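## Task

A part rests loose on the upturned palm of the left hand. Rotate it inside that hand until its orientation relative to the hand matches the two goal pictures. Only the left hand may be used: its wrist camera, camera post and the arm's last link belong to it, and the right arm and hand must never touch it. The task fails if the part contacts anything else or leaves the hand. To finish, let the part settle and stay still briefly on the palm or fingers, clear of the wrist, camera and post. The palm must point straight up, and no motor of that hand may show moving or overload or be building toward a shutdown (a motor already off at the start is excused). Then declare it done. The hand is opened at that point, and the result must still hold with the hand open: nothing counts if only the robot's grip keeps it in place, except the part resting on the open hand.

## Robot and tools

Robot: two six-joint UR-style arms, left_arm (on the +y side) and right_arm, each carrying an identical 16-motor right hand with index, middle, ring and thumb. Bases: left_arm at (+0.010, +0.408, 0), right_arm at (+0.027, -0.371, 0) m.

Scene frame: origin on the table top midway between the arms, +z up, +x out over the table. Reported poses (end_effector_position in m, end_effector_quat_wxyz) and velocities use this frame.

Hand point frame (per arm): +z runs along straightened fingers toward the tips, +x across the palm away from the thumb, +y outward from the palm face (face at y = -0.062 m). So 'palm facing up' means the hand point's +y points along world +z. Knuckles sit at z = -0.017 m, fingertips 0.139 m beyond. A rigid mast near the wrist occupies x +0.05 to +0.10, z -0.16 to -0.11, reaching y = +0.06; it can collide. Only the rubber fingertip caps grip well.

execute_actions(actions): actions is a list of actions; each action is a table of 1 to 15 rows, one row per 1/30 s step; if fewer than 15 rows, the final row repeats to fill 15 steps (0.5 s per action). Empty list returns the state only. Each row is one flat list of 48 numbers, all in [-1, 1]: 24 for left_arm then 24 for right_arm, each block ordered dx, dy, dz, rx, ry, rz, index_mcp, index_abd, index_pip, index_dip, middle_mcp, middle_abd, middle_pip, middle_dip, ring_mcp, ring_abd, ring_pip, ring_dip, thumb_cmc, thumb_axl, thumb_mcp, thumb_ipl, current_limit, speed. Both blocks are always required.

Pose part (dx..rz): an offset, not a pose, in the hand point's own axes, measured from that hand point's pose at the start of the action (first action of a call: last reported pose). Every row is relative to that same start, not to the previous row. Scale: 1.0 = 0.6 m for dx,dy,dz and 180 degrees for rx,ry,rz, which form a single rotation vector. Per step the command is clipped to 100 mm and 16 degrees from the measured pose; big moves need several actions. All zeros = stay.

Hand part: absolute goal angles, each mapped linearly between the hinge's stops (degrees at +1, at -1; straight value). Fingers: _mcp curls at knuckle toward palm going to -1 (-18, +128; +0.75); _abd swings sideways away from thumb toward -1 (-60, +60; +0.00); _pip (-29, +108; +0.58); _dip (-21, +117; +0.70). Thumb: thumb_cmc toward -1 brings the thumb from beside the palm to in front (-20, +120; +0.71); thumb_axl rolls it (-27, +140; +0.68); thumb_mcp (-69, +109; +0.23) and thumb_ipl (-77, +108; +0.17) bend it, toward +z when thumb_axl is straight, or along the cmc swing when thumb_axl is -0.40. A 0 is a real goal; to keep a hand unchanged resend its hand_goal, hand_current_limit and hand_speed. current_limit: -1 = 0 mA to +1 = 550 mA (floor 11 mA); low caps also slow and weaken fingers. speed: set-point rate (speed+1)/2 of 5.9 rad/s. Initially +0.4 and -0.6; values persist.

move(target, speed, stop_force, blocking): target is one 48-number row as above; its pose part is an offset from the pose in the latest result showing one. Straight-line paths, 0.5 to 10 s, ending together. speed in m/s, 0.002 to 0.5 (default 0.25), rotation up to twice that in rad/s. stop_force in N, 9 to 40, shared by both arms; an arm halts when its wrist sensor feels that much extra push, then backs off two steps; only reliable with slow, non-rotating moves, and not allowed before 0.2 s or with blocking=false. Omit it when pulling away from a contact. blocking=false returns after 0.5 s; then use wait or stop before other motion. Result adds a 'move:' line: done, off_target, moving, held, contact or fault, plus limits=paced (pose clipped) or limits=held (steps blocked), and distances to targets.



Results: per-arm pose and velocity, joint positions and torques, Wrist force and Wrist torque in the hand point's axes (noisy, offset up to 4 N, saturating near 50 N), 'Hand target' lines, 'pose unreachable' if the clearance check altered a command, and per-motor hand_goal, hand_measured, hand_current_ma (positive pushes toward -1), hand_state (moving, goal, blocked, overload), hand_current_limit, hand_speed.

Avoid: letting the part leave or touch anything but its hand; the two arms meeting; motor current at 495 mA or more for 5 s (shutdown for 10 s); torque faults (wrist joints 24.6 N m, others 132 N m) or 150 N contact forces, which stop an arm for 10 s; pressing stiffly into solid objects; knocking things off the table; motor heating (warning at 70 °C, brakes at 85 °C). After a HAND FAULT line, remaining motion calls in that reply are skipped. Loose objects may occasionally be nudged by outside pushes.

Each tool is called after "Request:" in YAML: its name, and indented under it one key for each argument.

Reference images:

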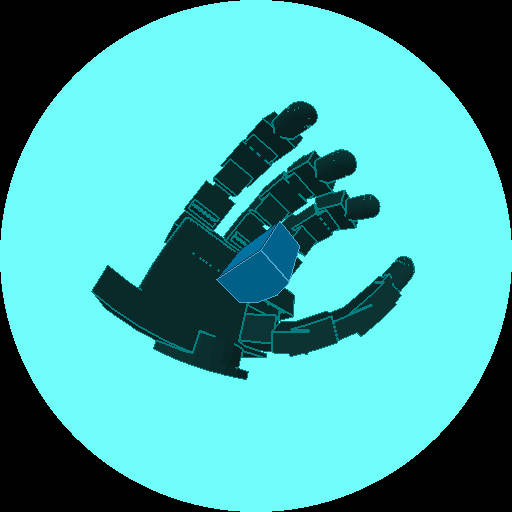

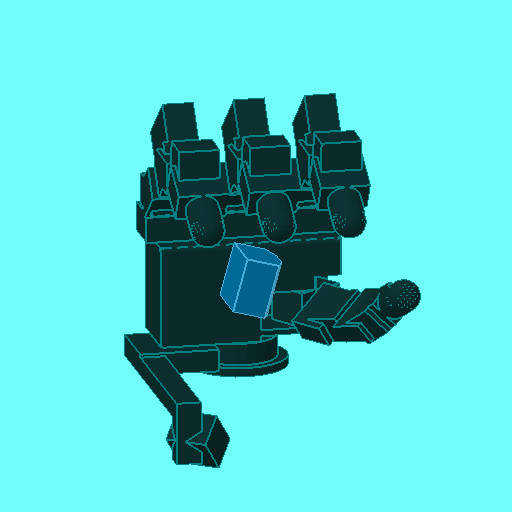

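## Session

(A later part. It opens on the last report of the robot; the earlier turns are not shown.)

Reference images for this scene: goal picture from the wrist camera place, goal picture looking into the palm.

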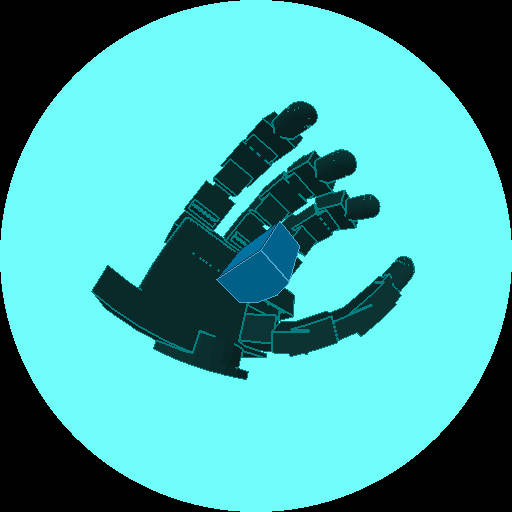

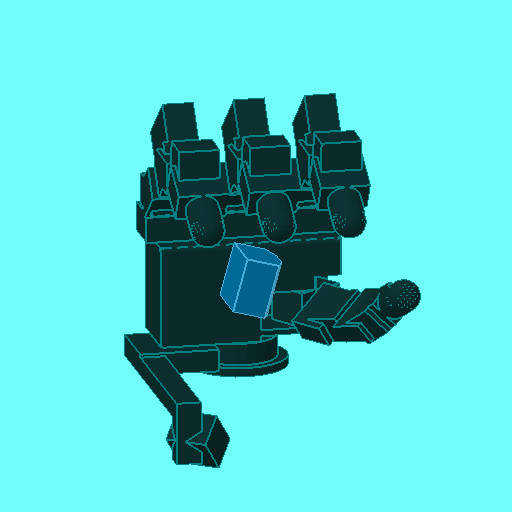

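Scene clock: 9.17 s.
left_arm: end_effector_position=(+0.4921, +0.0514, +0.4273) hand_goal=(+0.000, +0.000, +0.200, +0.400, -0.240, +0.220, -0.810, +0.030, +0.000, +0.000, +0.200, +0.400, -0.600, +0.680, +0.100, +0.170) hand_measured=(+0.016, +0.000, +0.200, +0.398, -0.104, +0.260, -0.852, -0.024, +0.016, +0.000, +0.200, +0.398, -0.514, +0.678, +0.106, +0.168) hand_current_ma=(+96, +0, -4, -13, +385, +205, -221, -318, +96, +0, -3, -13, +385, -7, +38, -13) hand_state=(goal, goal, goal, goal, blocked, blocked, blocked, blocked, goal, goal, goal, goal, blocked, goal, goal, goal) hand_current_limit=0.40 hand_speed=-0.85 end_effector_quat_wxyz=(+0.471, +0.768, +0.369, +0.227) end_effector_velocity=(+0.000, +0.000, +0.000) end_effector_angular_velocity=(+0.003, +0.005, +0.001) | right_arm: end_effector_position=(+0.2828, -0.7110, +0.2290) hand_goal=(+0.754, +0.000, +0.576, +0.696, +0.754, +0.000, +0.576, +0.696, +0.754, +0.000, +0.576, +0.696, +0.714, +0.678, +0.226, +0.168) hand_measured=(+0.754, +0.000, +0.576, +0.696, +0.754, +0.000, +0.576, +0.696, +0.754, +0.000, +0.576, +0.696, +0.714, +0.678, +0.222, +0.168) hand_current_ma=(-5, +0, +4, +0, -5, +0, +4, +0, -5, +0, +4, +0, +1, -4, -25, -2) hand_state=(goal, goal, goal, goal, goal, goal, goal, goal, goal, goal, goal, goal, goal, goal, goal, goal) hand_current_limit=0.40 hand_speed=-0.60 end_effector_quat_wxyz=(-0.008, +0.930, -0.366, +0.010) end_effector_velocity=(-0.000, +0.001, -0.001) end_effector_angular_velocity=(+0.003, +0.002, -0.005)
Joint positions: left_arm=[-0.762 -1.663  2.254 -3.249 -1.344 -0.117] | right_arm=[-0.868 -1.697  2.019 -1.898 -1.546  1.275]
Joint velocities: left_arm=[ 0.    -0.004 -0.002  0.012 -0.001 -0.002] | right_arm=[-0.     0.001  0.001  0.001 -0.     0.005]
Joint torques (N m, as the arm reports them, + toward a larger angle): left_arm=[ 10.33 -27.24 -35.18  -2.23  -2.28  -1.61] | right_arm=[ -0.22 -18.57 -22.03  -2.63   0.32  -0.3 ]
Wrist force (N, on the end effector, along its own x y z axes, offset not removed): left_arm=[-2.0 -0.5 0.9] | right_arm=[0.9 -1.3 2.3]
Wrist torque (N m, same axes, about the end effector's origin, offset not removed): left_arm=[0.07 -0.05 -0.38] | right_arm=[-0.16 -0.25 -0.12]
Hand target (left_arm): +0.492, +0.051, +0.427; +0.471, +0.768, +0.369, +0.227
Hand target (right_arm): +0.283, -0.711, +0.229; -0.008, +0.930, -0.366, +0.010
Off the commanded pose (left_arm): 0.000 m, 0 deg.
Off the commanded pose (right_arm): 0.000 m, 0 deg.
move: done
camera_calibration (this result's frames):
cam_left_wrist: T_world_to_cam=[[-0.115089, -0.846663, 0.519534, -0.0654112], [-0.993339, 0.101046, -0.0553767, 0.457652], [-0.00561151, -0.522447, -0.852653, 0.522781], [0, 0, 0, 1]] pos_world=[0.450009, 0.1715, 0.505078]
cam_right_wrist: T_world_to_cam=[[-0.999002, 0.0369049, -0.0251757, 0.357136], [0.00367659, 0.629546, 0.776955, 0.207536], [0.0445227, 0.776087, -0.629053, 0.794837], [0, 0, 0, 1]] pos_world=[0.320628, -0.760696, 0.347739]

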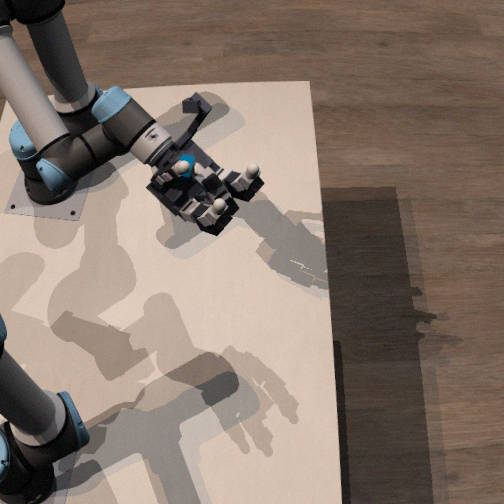

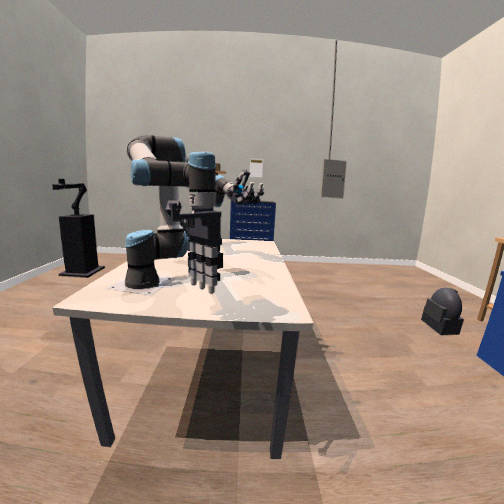

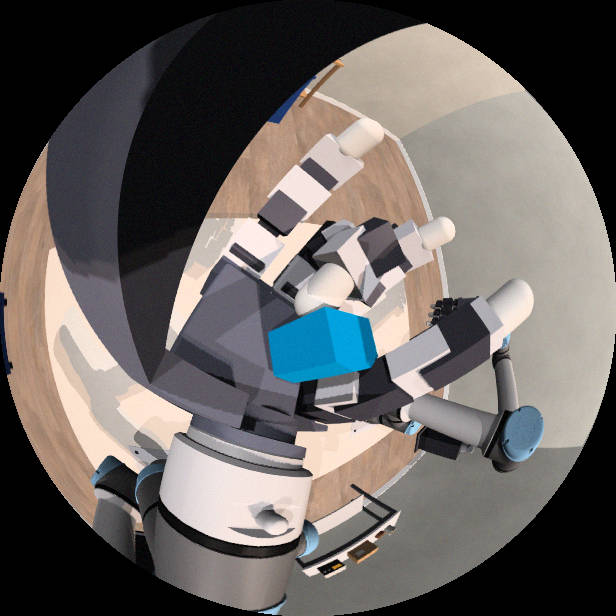

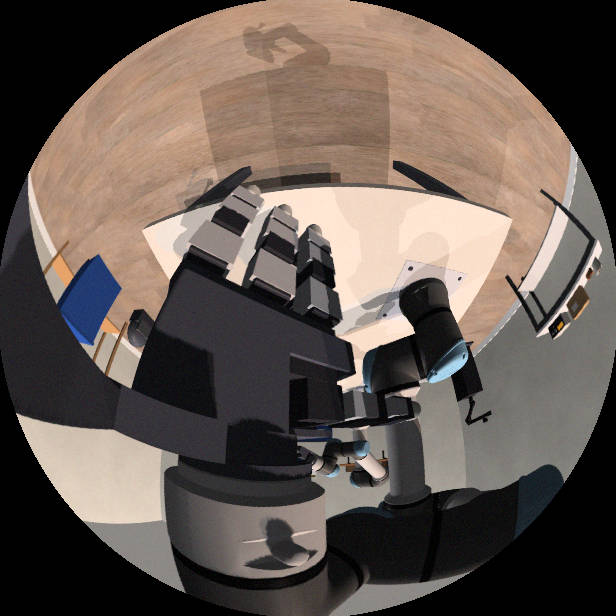

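Jammed against the thumb. Release the thumb, relax the finger, let gravity pivot it.

Request:
move:
  target: [0,0,0,0,0,0,0.0,0,0.2,0.4,-0.08,0.33,-0.88,-0.06,0.0,0,0.2,0.4,-0.25,0.68,0.3,0.17,0.4,-0.85,0,0,0,0,0,0,0.754,0,0.576,0.696,0.754,0,0.576,0.696,0.754,0,0.576,0.696,0.714,0.678,0.226,0.168,0.4,-0.6]

Request:
zoom_image:
  camera: "cam_high"
  region: [140,120,280,240]

Scene clock: 10.60 s.
left_arm: end_effector_position=(+0.4921, +0.0514, +0.4273) hand_goal=(+0.000, +0.000, +0.200, +0.400, -0.080, +0.330, -0.880, -0.060, +0.000, +0.000, +0.200, +0.400, -0.250, +0.680, +0.300, +0.170) hand_measured=(+0.016, +0.000, +0.200, +0.398, -0.074, +0.328, -0.880, -0.060, +0.016, +0.000, +0.200, +0.398, -0.248, +0.678, +0.294, +0.168) hand_current_ma=(+96, +0, -4, -13, +30, -12, -5, +6, +96, +0, -3, -13, +11, -7, -43, -13) hand_state=(goal, goal, goal, goal, goal, goal, goal, goal, goal, goal, goal, goal, goal, goal, goal, goal) hand_current_limit=0.40 hand_speed=-0.85 end_effector_quat_wxyz=(+0.471, +0.768, +0.369, +0.227) end_effector_velocity=(-0.001, -0.001, -0.000) end_effector_angular_velocity=(+0.000, +0.001, -0.003) | right_arm: end_effector_position=(+0.2828, -0.7110, +0.2290) hand_goal=(+0.754, +0.000, +0.576, +0.696, +0.754, +0.000, +0.576, +0.696, +0.754, +0.000, +0.576, +0.696, +0.714, +0.678, +0.226, +0.168) hand_measured=(+0.754, +0.000, +0.576, +0.696, +0.754, +0.000, +0.576, +0.696, +0.754, +0.000, +0.576, +0.696, +0.714, +0.678, +0.222, +0.168) hand_current_ma=(-5, +0, +4, +0, -5, +0, +4, +0, -5, +0, +4, +0, +1, -4, -25, -2) hand_state=(goal, goal, goal, goal, goal, goal, goal, goal, goal, goal, goal, goal, goal, goal, goal, goal) hand_current_limit=0.40 hand_speed=-0.60 end_effector_quat_wxyz=(-0.008, +0.930, -0.366, +0.010) end_effector_velocity=(+0.000, +0.000, -0.000) end_effector_angular_velocity=(+0.000, +0.000, +0.002)
Joint positions: left_arm=[-0.762 -1.663  2.254 -3.249 -1.344 -0.117] | right_arm=[-0.868 -1.697  2.019 -1.898 -1.546  1.275]
Joint velocities: left_arm=[-0.002 -0.     0.001  0.    -0.001  0.   ] | right_arm=[ 0.001  0.     0.001 -0.    -0.    -0.001]
Joint torques (N m, as the arm reports them, + toward a larger angle): left_arm=[ 10.15  -6.46 -11.58  -4.92   0.39   1.79] | right_arm=[  0.41 -18.85 -21.72  -2.68   0.33  -0.23]
Wrist force (N, on the end effector, along its own x y z axes, offset not removed): left_arm=[-1.9 0.6 1.0] | right_arm=[-1.5 -1.3 1.8]
Wrist torque (N m, same axes, about the end effector's origin, offset not removed): left_arm=[0.33 0.15 -0.10] | right_arm=[-0.37 0.05 -0.58]
Hand target (left_arm): +0.492, +0.051, +0.427; +0.471, +0.768, +0.369, +0.227
Hand target (right_arm): +0.283, -0.711, +0.229; -0.008, +0.930, -0.366, +0.010
Off the commanded pose (left_arm): 0.000 m, 0 deg.
Off the commanded pose (right_arm): 0.000 m, 0 deg.
move: done
camera_calibration (this result's frames):
cam_left_wrist: T_world_to_cam=[[-0.115107, -0.846652, 0.519549, -0.0654138], [-0.993337, 0.101077, -0.0553616, 0.457637], [-0.00564266, -0.52246, -0.852645, 0.522791], [0, 0, 0, 1]] pos_world=[0.450009, 0.171498, 0.505076]
cam_right_wrist: T_world_to_cam=[[-0.999002, 0.0369048, -0.0251758, 0.357136], [0.00367644, 0.629546, 0.776955, 0.207536], [0.0445226, 0.776087, -0.629053, 0.794837], [0, 0, 0, 1]] pos_world=[0.320628, -0.760696, 0.347739]

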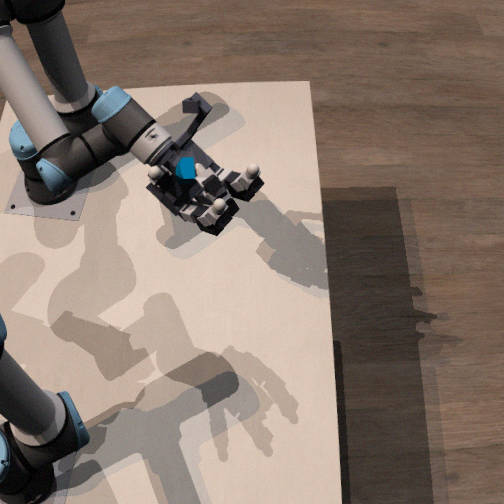

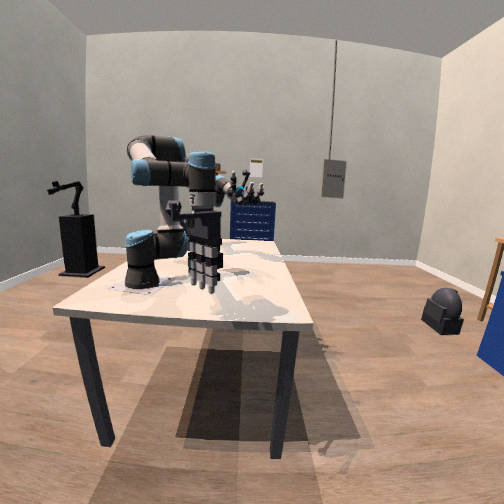

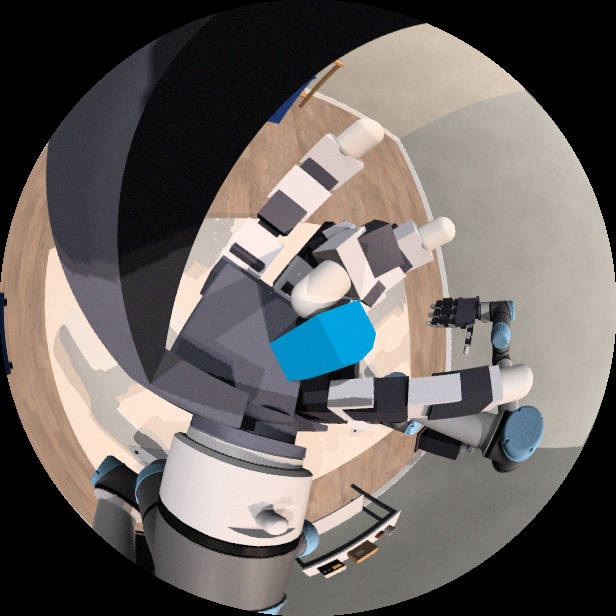

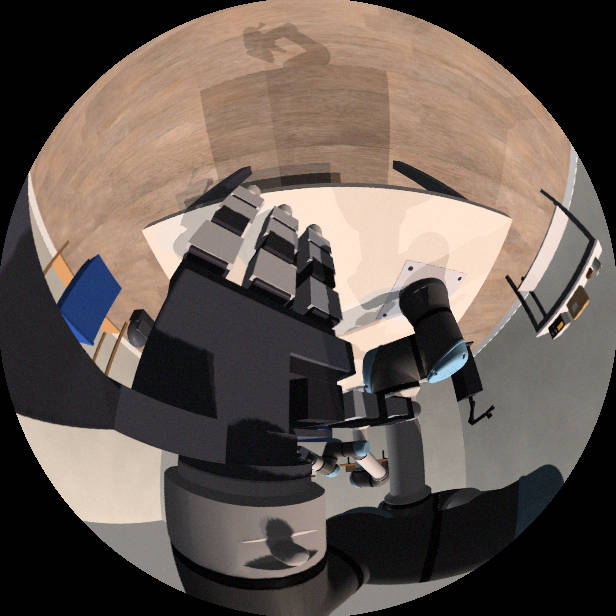

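Region (140, 120, 280, 240) of cam_high's 504x504 image, scaled by 3.600, with more detail than that image has; it fills the top 432 rows of this view, and the rest is white.

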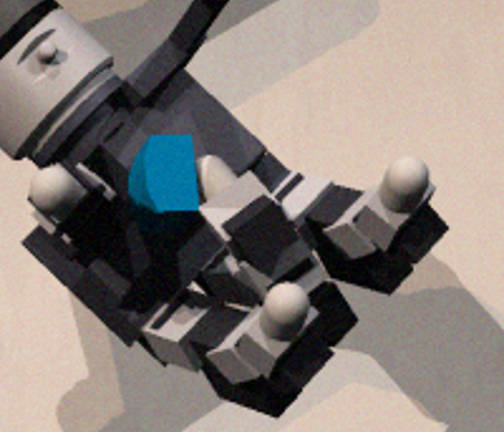

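Request:
move:
  target: [0,0,0,0,0,0,0.0,0.3,0.2,0.4,-0.2,0.6,-0.88,-0.03,0.0,0,0.2,0.4,-0.25,0.68,0.3,0.17,0.4,-0.85,0,0,0,0,0,0,0.754,0,0.576,0.696,0.754,0,0.576,0.696,0.754,0,0.576,0.696,0.714,0.678,0.226,0.168,0.4,-0.6]

Request:
zoom_image:
  camera: "cam_high"
  region: [140,120,280,240]

Scene clock: 12.00 s.
left_arm: end_effector_position=(+0.4921, +0.0514, +0.4273) hand_goal=(+0.000, +0.300, +0.200, +0.400, -0.200, +0.600, -0.880, -0.030, +0.000, +0.000, +0.200, +0.400, -0.250, +0.680, +0.300, +0.170) hand_measured=(+0.016, +0.298, +0.200, +0.398, -0.184, +0.598, -0.880, -0.034, +0.016, +0.000, +0.200, +0.398, -0.248, +0.678, +0.294, +0.168) hand_current_ma=(+96, -11, -4, -13, +83, -12, -5, -20, +96, +0, -3, -13, +11, -7, -43, -13) hand_state=(goal, goal, goal, goal, goal, goal, goal, goal, goal, goal, goal, goal, goal, goal, goal, goal) hand_current_limit=0.40 hand_speed=-0.85 end_effector_quat_wxyz=(+0.471, +0.768, +0.369, +0.227) end_effector_velocity=(-0.000, -0.000, -0.000) end_effector_angular_velocity=(+0.000, +0.001, -0.002) | right_arm: end_effector_position=(+0.2828, -0.7110, +0.2290) hand_goal=(+0.754, +0.000, +0.576, +0.696, +0.754, +0.000, +0.576, +0.696, +0.754, +0.000, +0.576, +0.696, +0.714, +0.678, +0.226, +0.168) hand_measured=(+0.754, +0.000, +0.576, +0.696, +0.754, +0.000, +0.576, +0.696, +0.754, +0.000, +0.576, +0.696, +0.714, +0.678, +0.222, +0.168) hand_current_ma=(-5, +0, +4, +0, -5, +0, +4, +0, -5, +0, +4, +0, +1, -4, -25, -2) hand_state=(goal, goal, goal, goal, goal, goal, goal, goal, goal, goal, goal, goal, goal, goal, goal, goal) hand_current_limit=0.40 hand_speed=-0.60 end_effector_quat_wxyz=(-0.008, +0.930, -0.366, +0.010) end_effector_velocity=(+0.000, -0.000, +0.000) end_effector_angular_velocity=(-0.001, -0.001, +0.001)
Joint positions: left_arm=[-0.762 -1.663  2.254 -3.249 -1.344 -0.117] | right_arm=[-0.868 -1.697  2.019 -1.898 -1.546  1.275]
Joint velocities: left_arm=[-0.001 -0.     0.     0.    -0.001  0.   ] | right_arm=[ 0.001 -0.001  0.    -0.001  0.    -0.001]
Joint torques (N m, as the arm reports them, + toward a larger angle): left_arm=[ 10.2   -5.84 -12.8   -4.77   1.81   1.81] | right_arm=[  0.2  -18.28 -22.42  -2.59   0.21  -0.3 ]
Wrist force (N, on the end effector, along its own x y z axes, offset not removed): left_arm=[-3.5 -0.1 -2.4] | right_arm=[0.3 3.0 -2.0]
Wrist torque (N m, same axes, about the end effector's origin, offset not removed): left_arm=[0.50 0.41 -0.30] | right_arm=[0.52 -0.02 -0.16]
Hand target (left_arm): +0.492, +0.051, +0.427; +0.471, +0.768, +0.369, +0.227
Hand target (right_arm): +0.283, -0.711, +0.229; -0.008, +0.930, -0.366, +0.010
Off the commanded pose (left_arm): 0.000 m, 0 deg.
Off the commanded pose (right_arm): 0.000 m, 0 deg.
move: done
camera_calibration (this result's frames):
cam_left_wrist: T_world_to_cam=[[-0.11511, -0.846654, 0.519545, -0.065411], [-0.993337, 0.10108, -0.0553625, 0.457637], [-0.00564253, -0.522456, -0.852647, 0.52279], [0, 0, 0, 1]] pos_world=[0.450009, 0.171497, 0.505076]
cam_right_wrist: T_world_to_cam=[[-0.999002, 0.0369048, -0.0251758, 0.357136], [0.00367646, 0.629546, 0.776955, 0.207536], [0.0445227, 0.776087, -0.629053, 0.794837], [0, 0, 0, 1]] pos_world=[0.320628, -0.760696, 0.347739]

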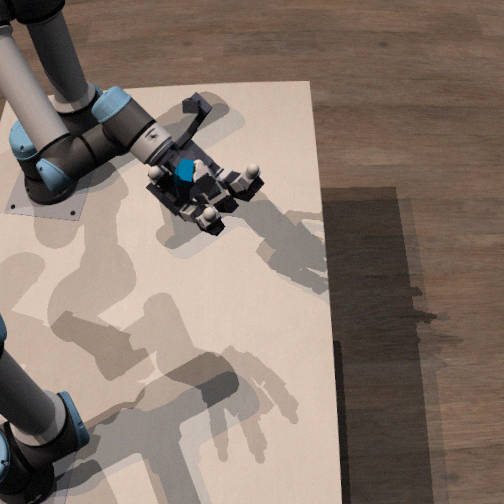

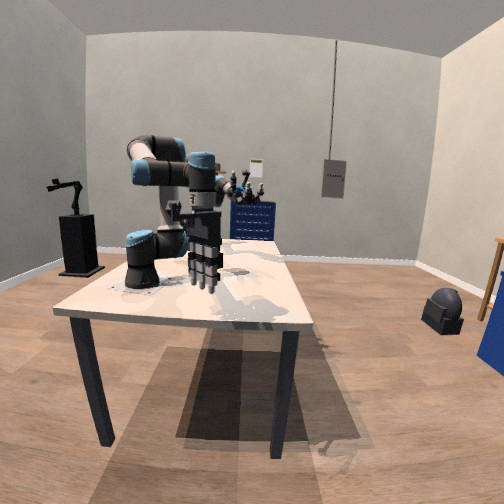

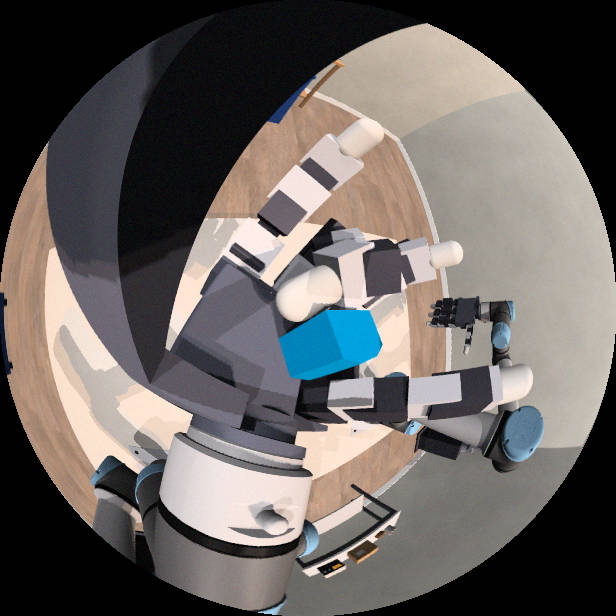

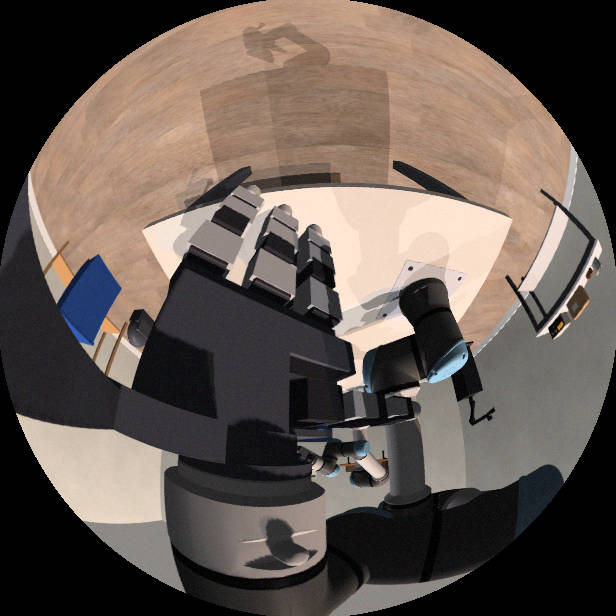

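Region (140, 120, 280, 240) of cam_high's 504x504 image, scaled by 3.600, with more detail than that image has; it fills the top 432 rows of this view, and the rest is white.

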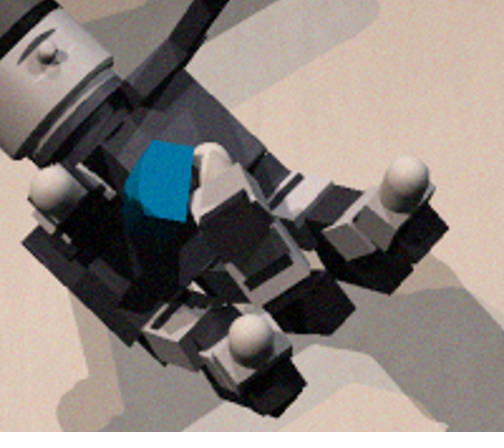

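Request:
move:
  target: [0,0,0,0,0,0,-0.3,0,0.4,0.4,0.05,0.12,-0.88,-0.2,0.0,0,0.2,0.4,-0.25,0.68,0.0,0.17,0.4,-0.85,0,0,0,0,0,0,0.754,0,0.576,0.696,0.754,0,0.576,0.696,0.754,0,0.576,0.696,0.714,0.678,0.226,0.168,0.4,-0.6]

Request:
zoom_image:
  camera: "cam_high"
  region: [140,120,280,240]

Scene clock: 13.77 s.
left_arm: end_effector_position=(+0.4921, +0.0514, +0.4273) hand_goal=(-0.300, +0.000, +0.400, +0.400, +0.050, +0.120, -0.880, -0.200, +0.000, +0.000, +0.200, +0.400, -0.250, +0.680, +0.000, +0.170) hand_measured=(-0.280, +0.004, +0.400, +0.398, +0.054, +0.122, -0.880, -0.198, +0.016, +0.000, +0.200, +0.398, -0.248, +0.678, -0.002, +0.168) hand_current_ma=(+121, +15, -4, -13, +27, +15, -5, +10, +96, +0, -3, -13, +12, -7, -14, -13) hand_state=(goal, goal, goal, goal, goal, goal, goal, goal, goal, goal, goal, goal, goal, goal, goal, goal) hand_current_limit=0.40 hand_speed=-0.85 end_effector_quat_wxyz=(+0.471, +0.768, +0.369, +0.227) end_effector_velocity=(-0.000, +0.000, -0.000) end_effector_angular_velocity=(+0.000, -0.000, +0.000) | right_arm: end_effector_position=(+0.2828, -0.7110, +0.2290) hand_goal=(+0.754, +0.000, +0.576, +0.696, +0.754, +0.000, +0.576, +0.696, +0.754, +0.000, +0.576, +0.696, +0.714, +0.678, +0.226, +0.168) hand_measured=(+0.754, +0.000, +0.576, +0.696, +0.754, +0.000, +0.576, +0.696, +0.754, +0.000, +0.576, +0.696, +0.714, +0.678, +0.222, +0.168) hand_current_ma=(-5, +0, +4, +0, -5, +0, +4, +0, -5, +0, +4, +0, +1, -4, -25, -2) hand_state=(goal, goal, goal, goal, goal, goal, goal, goal, goal, goal, goal, goal, goal, goal, goal, goal) hand_current_limit=0.40 hand_speed=-0.60 end_effector_quat_wxyz=(-0.008, +0.930, -0.366, +0.010) end_effector_velocity=(+0.000, +0.000, +0.000) end_effector_angular_velocity=(-0.001, -0.001, +0.000)
Joint positions: left_arm=[-0.762 -1.663  2.254 -3.249 -1.344 -0.117] | right_arm=[-0.868 -1.697  2.019 -1.898 -1.546  1.275]
Joint velocities: left_arm=[-0.    -0.     0.001 -0.     0.001  0.   ] | right_arm=[ 0.    -0.001 -0.    -0.    -0.    -0.   ]
Joint torques (N m, as the arm reports them, + toward a larger angle): left_arm=[ 11.03  -8.12 -11.98  -4.71   1.66   1.67] | right_arm=[  0.27 -17.18 -20.96  -2.43   0.24   0.01]
Wrist force (N, on the end effector, along its own x y z axes, offset not removed): left_arm=[-1.7 0.3 1.2] | right_arm=[2.6 0.3 0.5]
Wrist torque (N m, same axes, about the end effector's origin, offset not removed): left_arm=[0.11 0.25 -0.17] | right_arm=[0.17 -0.52 0.15]
Hand target (left_arm): +0.492, +0.051, +0.427; +0.471, +0.768, +0.369, +0.227
Hand target (right_arm): +0.283, -0.711, +0.229; -0.008, +0.930, -0.366, +0.010
Off the commanded pose (left_arm): 0.000 m, 0 deg.
Off the commanded pose (right_arm): 0.000 m, 0 deg.
move: done
camera_calibration (this result's frames):
cam_left_wrist: T_world_to_cam=[[-0.11511, -0.846654, 0.519546, -0.0654104], [-0.993337, 0.10108, -0.0553625, 0.457637], [-0.00564261, -0.522456, -0.852647, 0.522789], [0, 0, 0, 1]] pos_world=[0.450009, 0.171497, 0.505075]
cam_right_wrist: T_world_to_cam=[[-0.999002, 0.036905, -0.0251758, 0.357136], [0.0036766, 0.629546, 0.776955, 0.207536], [0.0445228, 0.776087, -0.629053, 0.794837], [0, 0, 0, 1]] pos_world=[0.320628, -0.760696, 0.347739]

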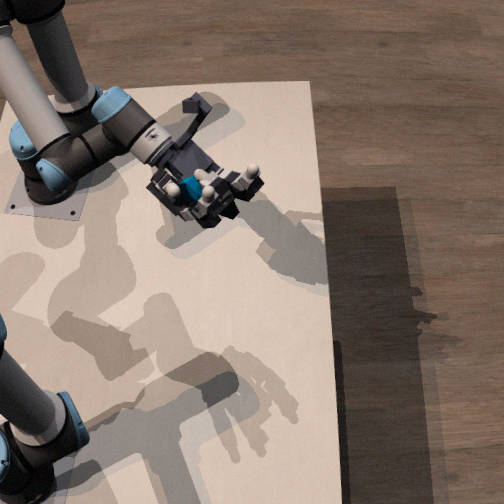

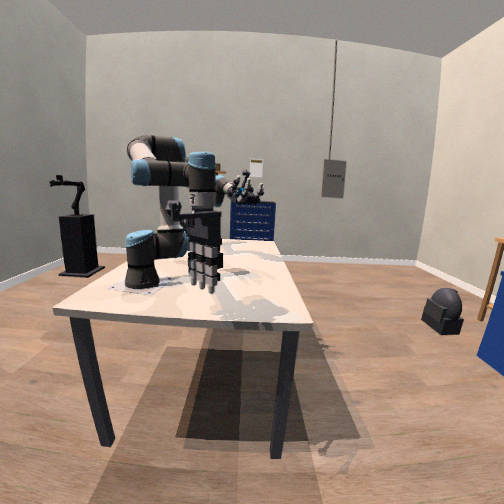

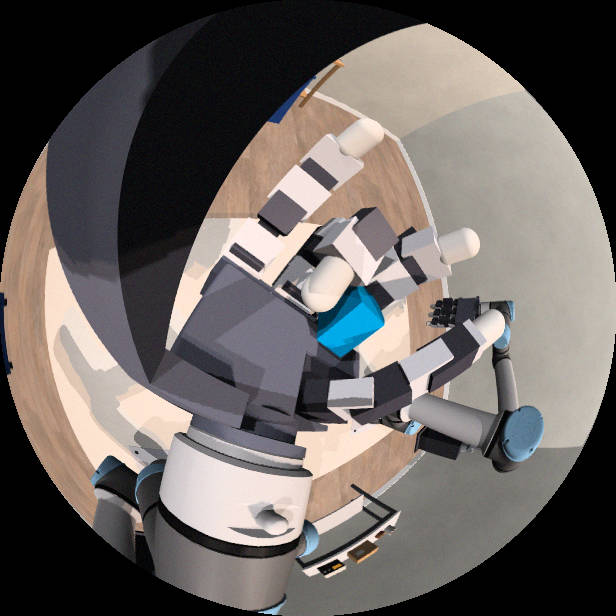

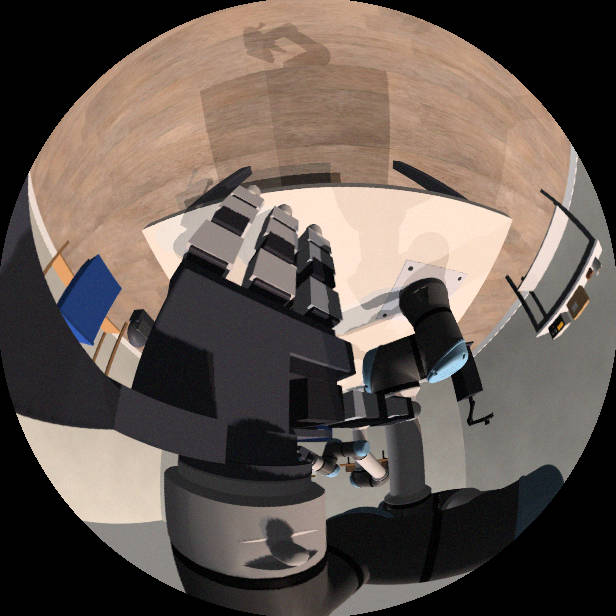

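Region (140, 120, 280, 240) of cam_high's 504x504 image, scaled by 3.600, with more detail than that image has; it fills the top 432 rows of this view, and the rest is white.

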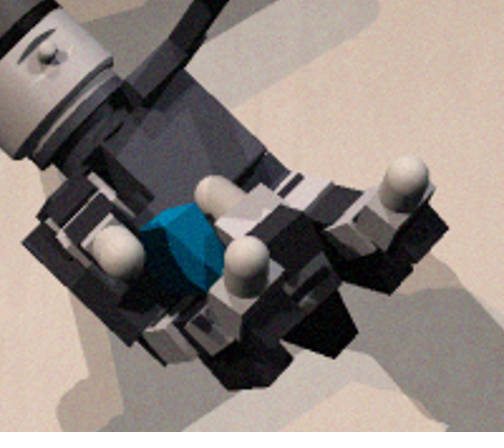

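Request:
move:
  target: [0,0,0,0,0,0,-0.3,0,0.5,0.4,0.05,0.12,-0.88,-0.2,0.0,0,0.2,0.4,0.2,0.68,-0.6,0.0,0.4,-0.6,0,0,0,0,0,0,0.754,0,0.576,0.696,0.754,0,0.576,0.696,0.754,0,0.576,0.696,0.714,0.678,0.226,0.168,0.4,-0.6]

Request:
move:
  target: [0,0,0,0,0,0,-0.45,0,0.57,0.4,0.0,-0.35,-0.88,-0.2,0.2,-0.3,0.2,0.4,0.2,0.68,-0.6,0.0,0.4,-0.85,0,0,0,0,0,0,0.754,0,0.576,0.696,0.754,0,0.576,0.696,0.754,0,0.576,0.696,0.714,0.678,0.226,0.168,0.4,-0.6]

Request:
zoom_image:
  camera: "cam_high"
  region: [140,120,280,240]

Request:
zoom_image:
  camera: "cam_left_wrist"
  region: [250,200,500,450]

Scene clock: 15.40 s.
left_arm: end_effector_position=(+0.4921, +0.0514, +0.4273) hand_goal=(-0.300, +0.000, +0.500, +0.400, +0.050, +0.120, -0.880, -0.200, +0.000, +0.000, +0.200, +0.400, +0.200, +0.680, -0.600, +0.000) hand_measured=(-0.280, +0.004, +0.500, +0.398, +0.054, +0.122, -0.880, -0.198, +0.016, +0.000, +0.200, +0.398, +0.204, +0.682, -0.602, +0.000) hand_current_ma=(+118, +15, -4, -13, +27, +15, -5, +10, +96, +0, -3, -13, +23, +13, -10, +6) hand_state=(goal, goal, goal, goal, goal, goal, goal, goal, goal, goal, goal, goal, goal, goal, goal, goal) hand_current_limit=0.40 hand_speed=-0.60 end_effector_quat_wxyz=(+0.471, +0.768, +0.369, +0.227) end_effector_velocity=(-0.001, -0.001, -0.000) end_effector_angular_velocity=(+0.000, +0.001, -0.004) | right_arm: end_effector_position=(+0.2828, -0.7110, +0.2290) hand_goal=(+0.754, +0.000, +0.576, +0.696, +0.754, +0.000, +0.576, +0.696, +0.754, +0.000, +0.576, +0.696, +0.714, +0.678, +0.226, +0.168) hand_measured=(+0.754, +0.000, +0.576, +0.696, +0.754, +0.000, +0.576, +0.696, +0.754, +0.000, +0.576, +0.696, +0.714, +0.678, +0.222, +0.168) hand_current_ma=(-5, +0, +4, +0, -5, +0, +4, +0, -5, +0, +4, +0, +1, -4, -25, -2) hand_state=(goal, goal, goal, goal, goal, goal, goal, goal, goal, goal, goal, goal, goal, goal, goal, goal) hand_current_limit=0.40 hand_speed=-0.60 end_effector_quat_wxyz=(-0.008, +0.930, -0.366, +0.010) end_effector_velocity=(+0.000, -0.000, -0.000) end_effector_angular_velocity=(-0.000, -0.000, +0.001)
Joint positions: left_arm=[-0.762 -1.663  2.254 -3.249 -1.344 -0.117] | right_arm=[-0.868 -1.697  2.019 -1.898 -1.546  1.275]
Joint velocities: left_arm=[-0.002  0.001 -0.     0.    -0.002  0.001] | right_arm=[ 0.001  0.    -0.    -0.001 -0.    -0.   ]
Joint torques (N m, as the arm reports them, + toward a larger angle): left_arm=[  9.12  -7.26 -11.82  -4.5    1.55   1.43] | right_arm=[ -1.13 -17.41 -21.32  -2.55   0.18  -0.35]
Wrist force (N, on the end effector, along its own x y z axes, offset not removed): left_arm=[-0.6 -1.0 0.0] | right_arm=[2.5 -1.2 0.8]
Wrist torque (N m, same axes, about the end effector's origin, offset not removed): left_arm=[0.15 0.11 -0.07] | right_arm=[-0.28 -0.39 -0.18]
Hand target (left_arm): +0.492, +0.051, +0.427; +0.471, +0.768, +0.369, +0.227
Hand target (right_arm): +0.283, -0.711, +0.229; -0.008, +0.930, -0.366, +0.010
Off the commanded pose (left_arm): 0.000 m, 0 deg.
Off the commanded pose (right_arm): 0.000 m, 0 deg.
move: done
camera_calibration (this result's frames):
cam_left_wrist: T_world_to_cam=[[-0.11511, -0.846654, 0.519545, -0.0654103], [-0.993337, 0.101079, -0.0553623, 0.457637], [-0.00564266, -0.522456, -0.852647, 0.522789], [0, 0, 0, 1]] pos_world=[0.450009, 0.171497, 0.505075]
cam_right_wrist: T_world_to_cam=[[-0.999002, 0.036905, -0.0251758, 0.357136], [0.00367661, 0.629546, 0.776955, 0.207536], [0.0445228, 0.776086, -0.629053, 0.794837], [0, 0, 0, 1]] pos_world=[0.320628, -0.760696, 0.347739]

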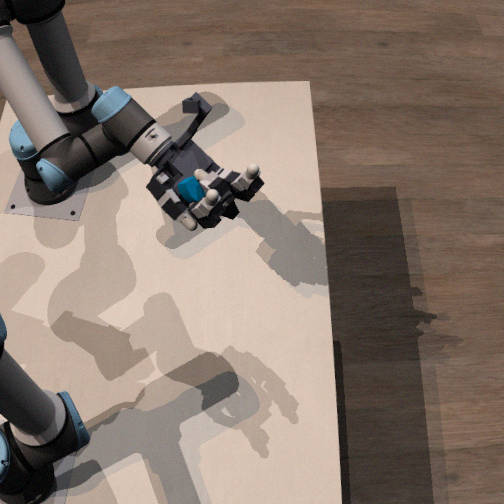

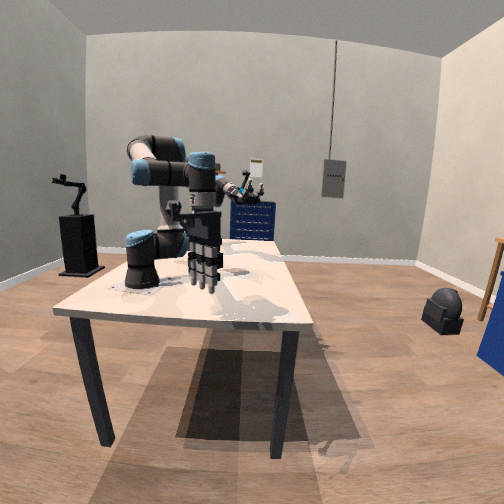

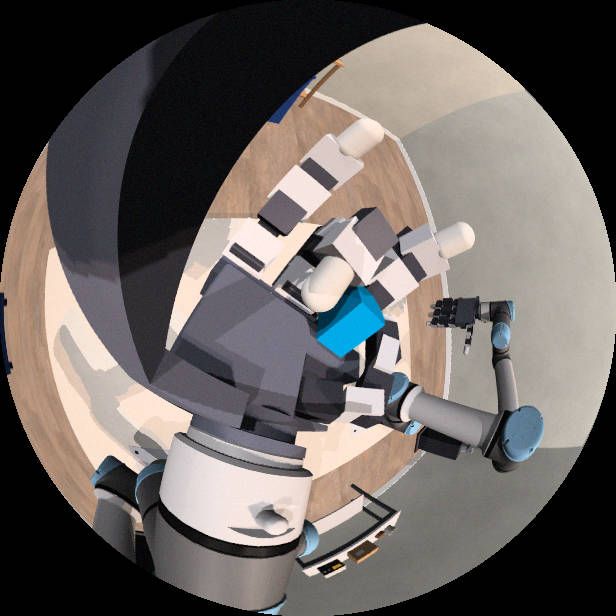

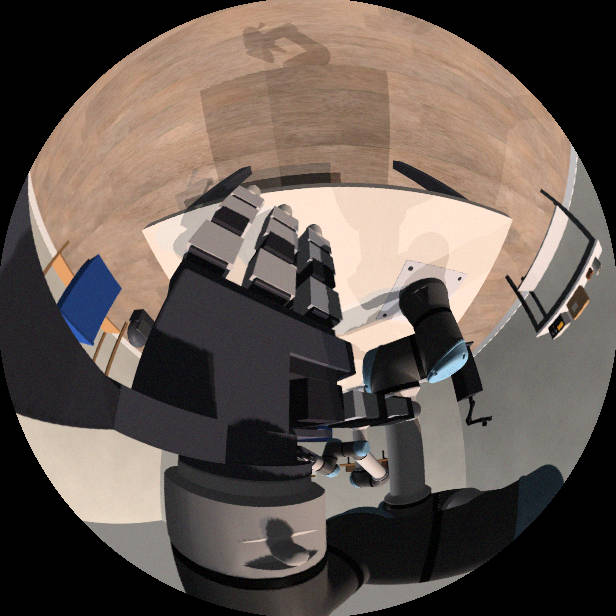

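Scene clock: 16.77 s.
left_arm: end_effector_position=(+0.4921, +0.0514, +0.4273) hand_goal=(-0.450, +0.000, +0.570, +0.400, +0.000, -0.350, -0.880, -0.200, +0.200, -0.300, +0.200, +0.400, +0.200, +0.680, -0.600, +0.000) hand_measured=(-0.394, +0.002, +0.570, +0.398, +0.016, -0.346, -0.880, -0.198, +0.208, -0.296, +0.200, +0.398, +0.206, +0.682, -0.602, -0.004) hand_current_ma=(+341, +6, -2, -13, +83, +23, -5, +10, +47, +13, +0, -13, +29, +13, -10, -25) hand_state=(blocked, goal, goal, goal, goal, goal, goal, goal, goal, goal, goal, goal, goal, goal, goal, goal) hand_current_limit=0.40 hand_speed=-0.85 end_effector_quat_wxyz=(+0.471, +0.768, +0.369, +0.227) end_effector_velocity=(+0.000, +0.001, +0.001) end_effector_angular_velocity=(-0.003, -0.000, +0.003) | right_arm: end_effector_position=(+0.2828, -0.7110, +0.2290) hand_goal=(+0.754, +0.000, +0.576, +0.696, +0.754, +0.000, +0.576, +0.696, +0.754, +0.000, +0.576, +0.696, +0.714, +0.678, +0.226, +0.168) hand_measured=(+0.754, +0.000, +0.576, +0.696, +0.754, +0.000, +0.576, +0.696, +0.754, +0.000, +0.576, +0.696, +0.714, +0.678, +0.222, +0.168) hand_current_ma=(-5, +0, +4, +0, -5, +0, +4, +0, -5, +0, +4, +0, +1, -4, -25, -2) hand_state=(goal, goal, goal, goal, goal, goal, goal, goal, goal, goal, goal, goal, goal, goal, goal, goal) hand_current_limit=0.40 hand_speed=-0.60 end_effector_quat_wxyz=(-0.008, +0.930, -0.366, +0.010) end_effector_velocity=(+0.001, +0.000, +0.000) end_effector_angular_velocity=(-0.001, -0.001, +0.001)
Joint positions: left_arm=[-0.762 -1.663  2.254 -3.249 -1.344 -0.117] | right_arm=[-0.868 -1.697  2.019 -1.898 -1.546  1.275]
Joint velocities: left_arm=[ 0.    -0.001 -0.001 -0.     0.002 -0.002] | right_arm=[ 0.002  0.    -0.    -0.001  0.     0.001]
Joint torques (N m, as the arm reports them, + toward a larger angle): left_arm=[ 10.55  -7.81 -13.48  -4.55   1.65   1.45] | right_arm=[  0.65 -18.84 -21.72  -2.59   0.1   -0.21]
Wrist force (N, on the end effector, along its own x y z axes, offset not removed): left_arm=[-1.0 -0.4 3.1] | right_arm=[-0.3 2.9 0.9]
Wrist torque (N m, same axes, about the end effector's origin, offset not removed): left_arm=[0.05 -0.04 -0.03] | right_arm=[0.28 -0.14 -0.03]
Hand target (left_arm): +0.492, +0.051, +0.427; +0.471, +0.768, +0.369, +0.227
Hand target (right_arm): +0.283, -0.711, +0.229; -0.008, +0.930, -0.366, +0.010
Off the commanded pose (left_arm): 0.000 m, 0 deg.
Off the commanded pose (right_arm): 0.000 m, 0 deg.
move: done
camera_calibration (this result's frames):
cam_left_wrist: T_world_to_cam=[[-0.11511, -0.846654, 0.519545, -0.0654103], [-0.993337, 0.10108, -0.0553625, 0.457637], [-0.0056426, -0.522456, -0.852647, 0.522789], [0, 0, 0, 1]] pos_world=[0.450009, 0.171497, 0.505075]
cam_right_wrist: T_world_to_cam=[[-0.999002, 0.0369048, -0.0251757, 0.357136], [0.00367653, 0.629546, 0.776955, 0.207536], [0.0445226, 0.776087, -0.629053, 0.794837], [0, 0, 0, 1]] pos_world=[0.320628, -0.760696, 0.347739]

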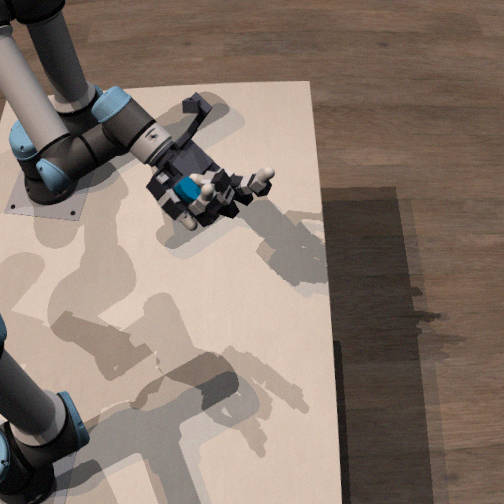

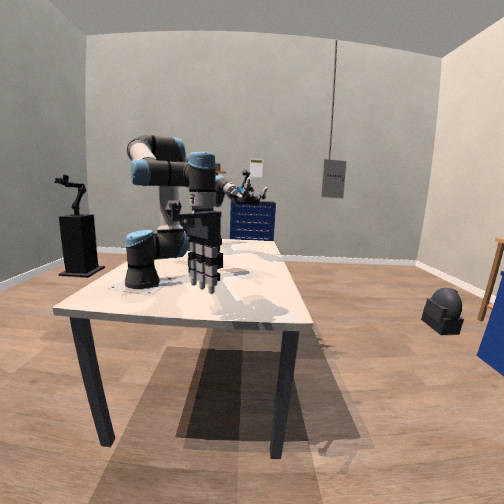

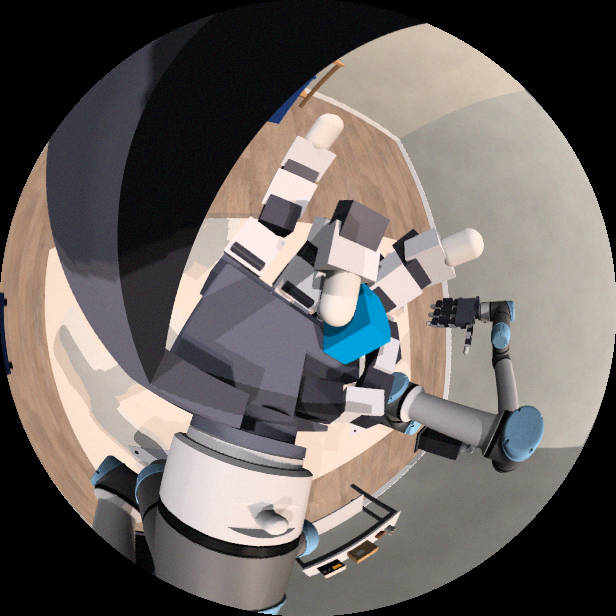

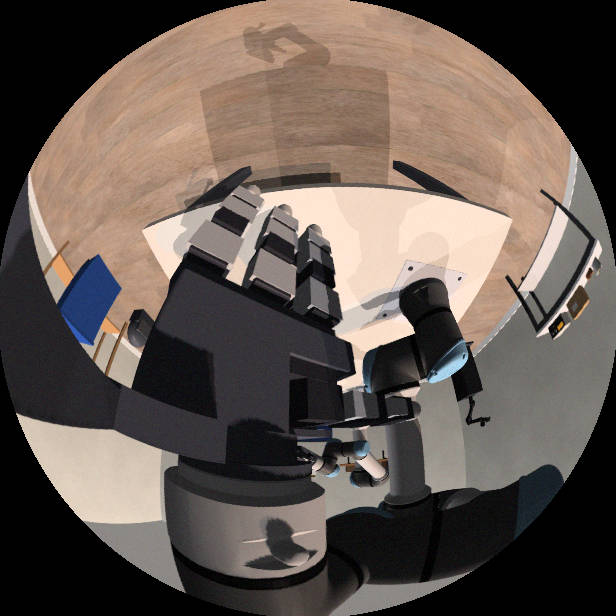

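Region (140, 120, 280, 240) of cam_high's 504x504 image, scaled by 3.600, with more detail than that image has; it fills the top 432 rows of this view, and the rest is white.

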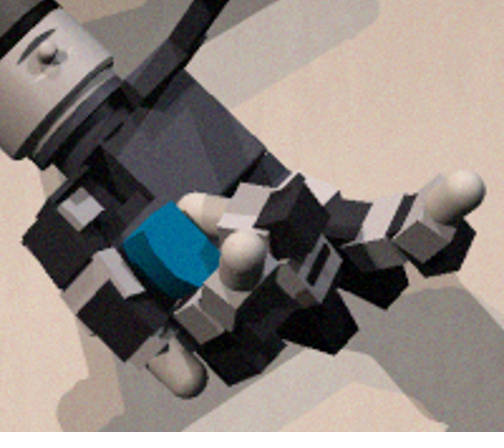

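Region (250, 200, 500, 450) of cam_left_wrist's 616x616 image, scaled by 2.016, with more detail than that image has.

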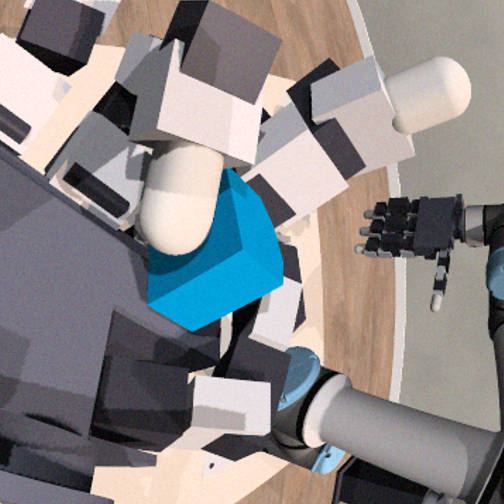

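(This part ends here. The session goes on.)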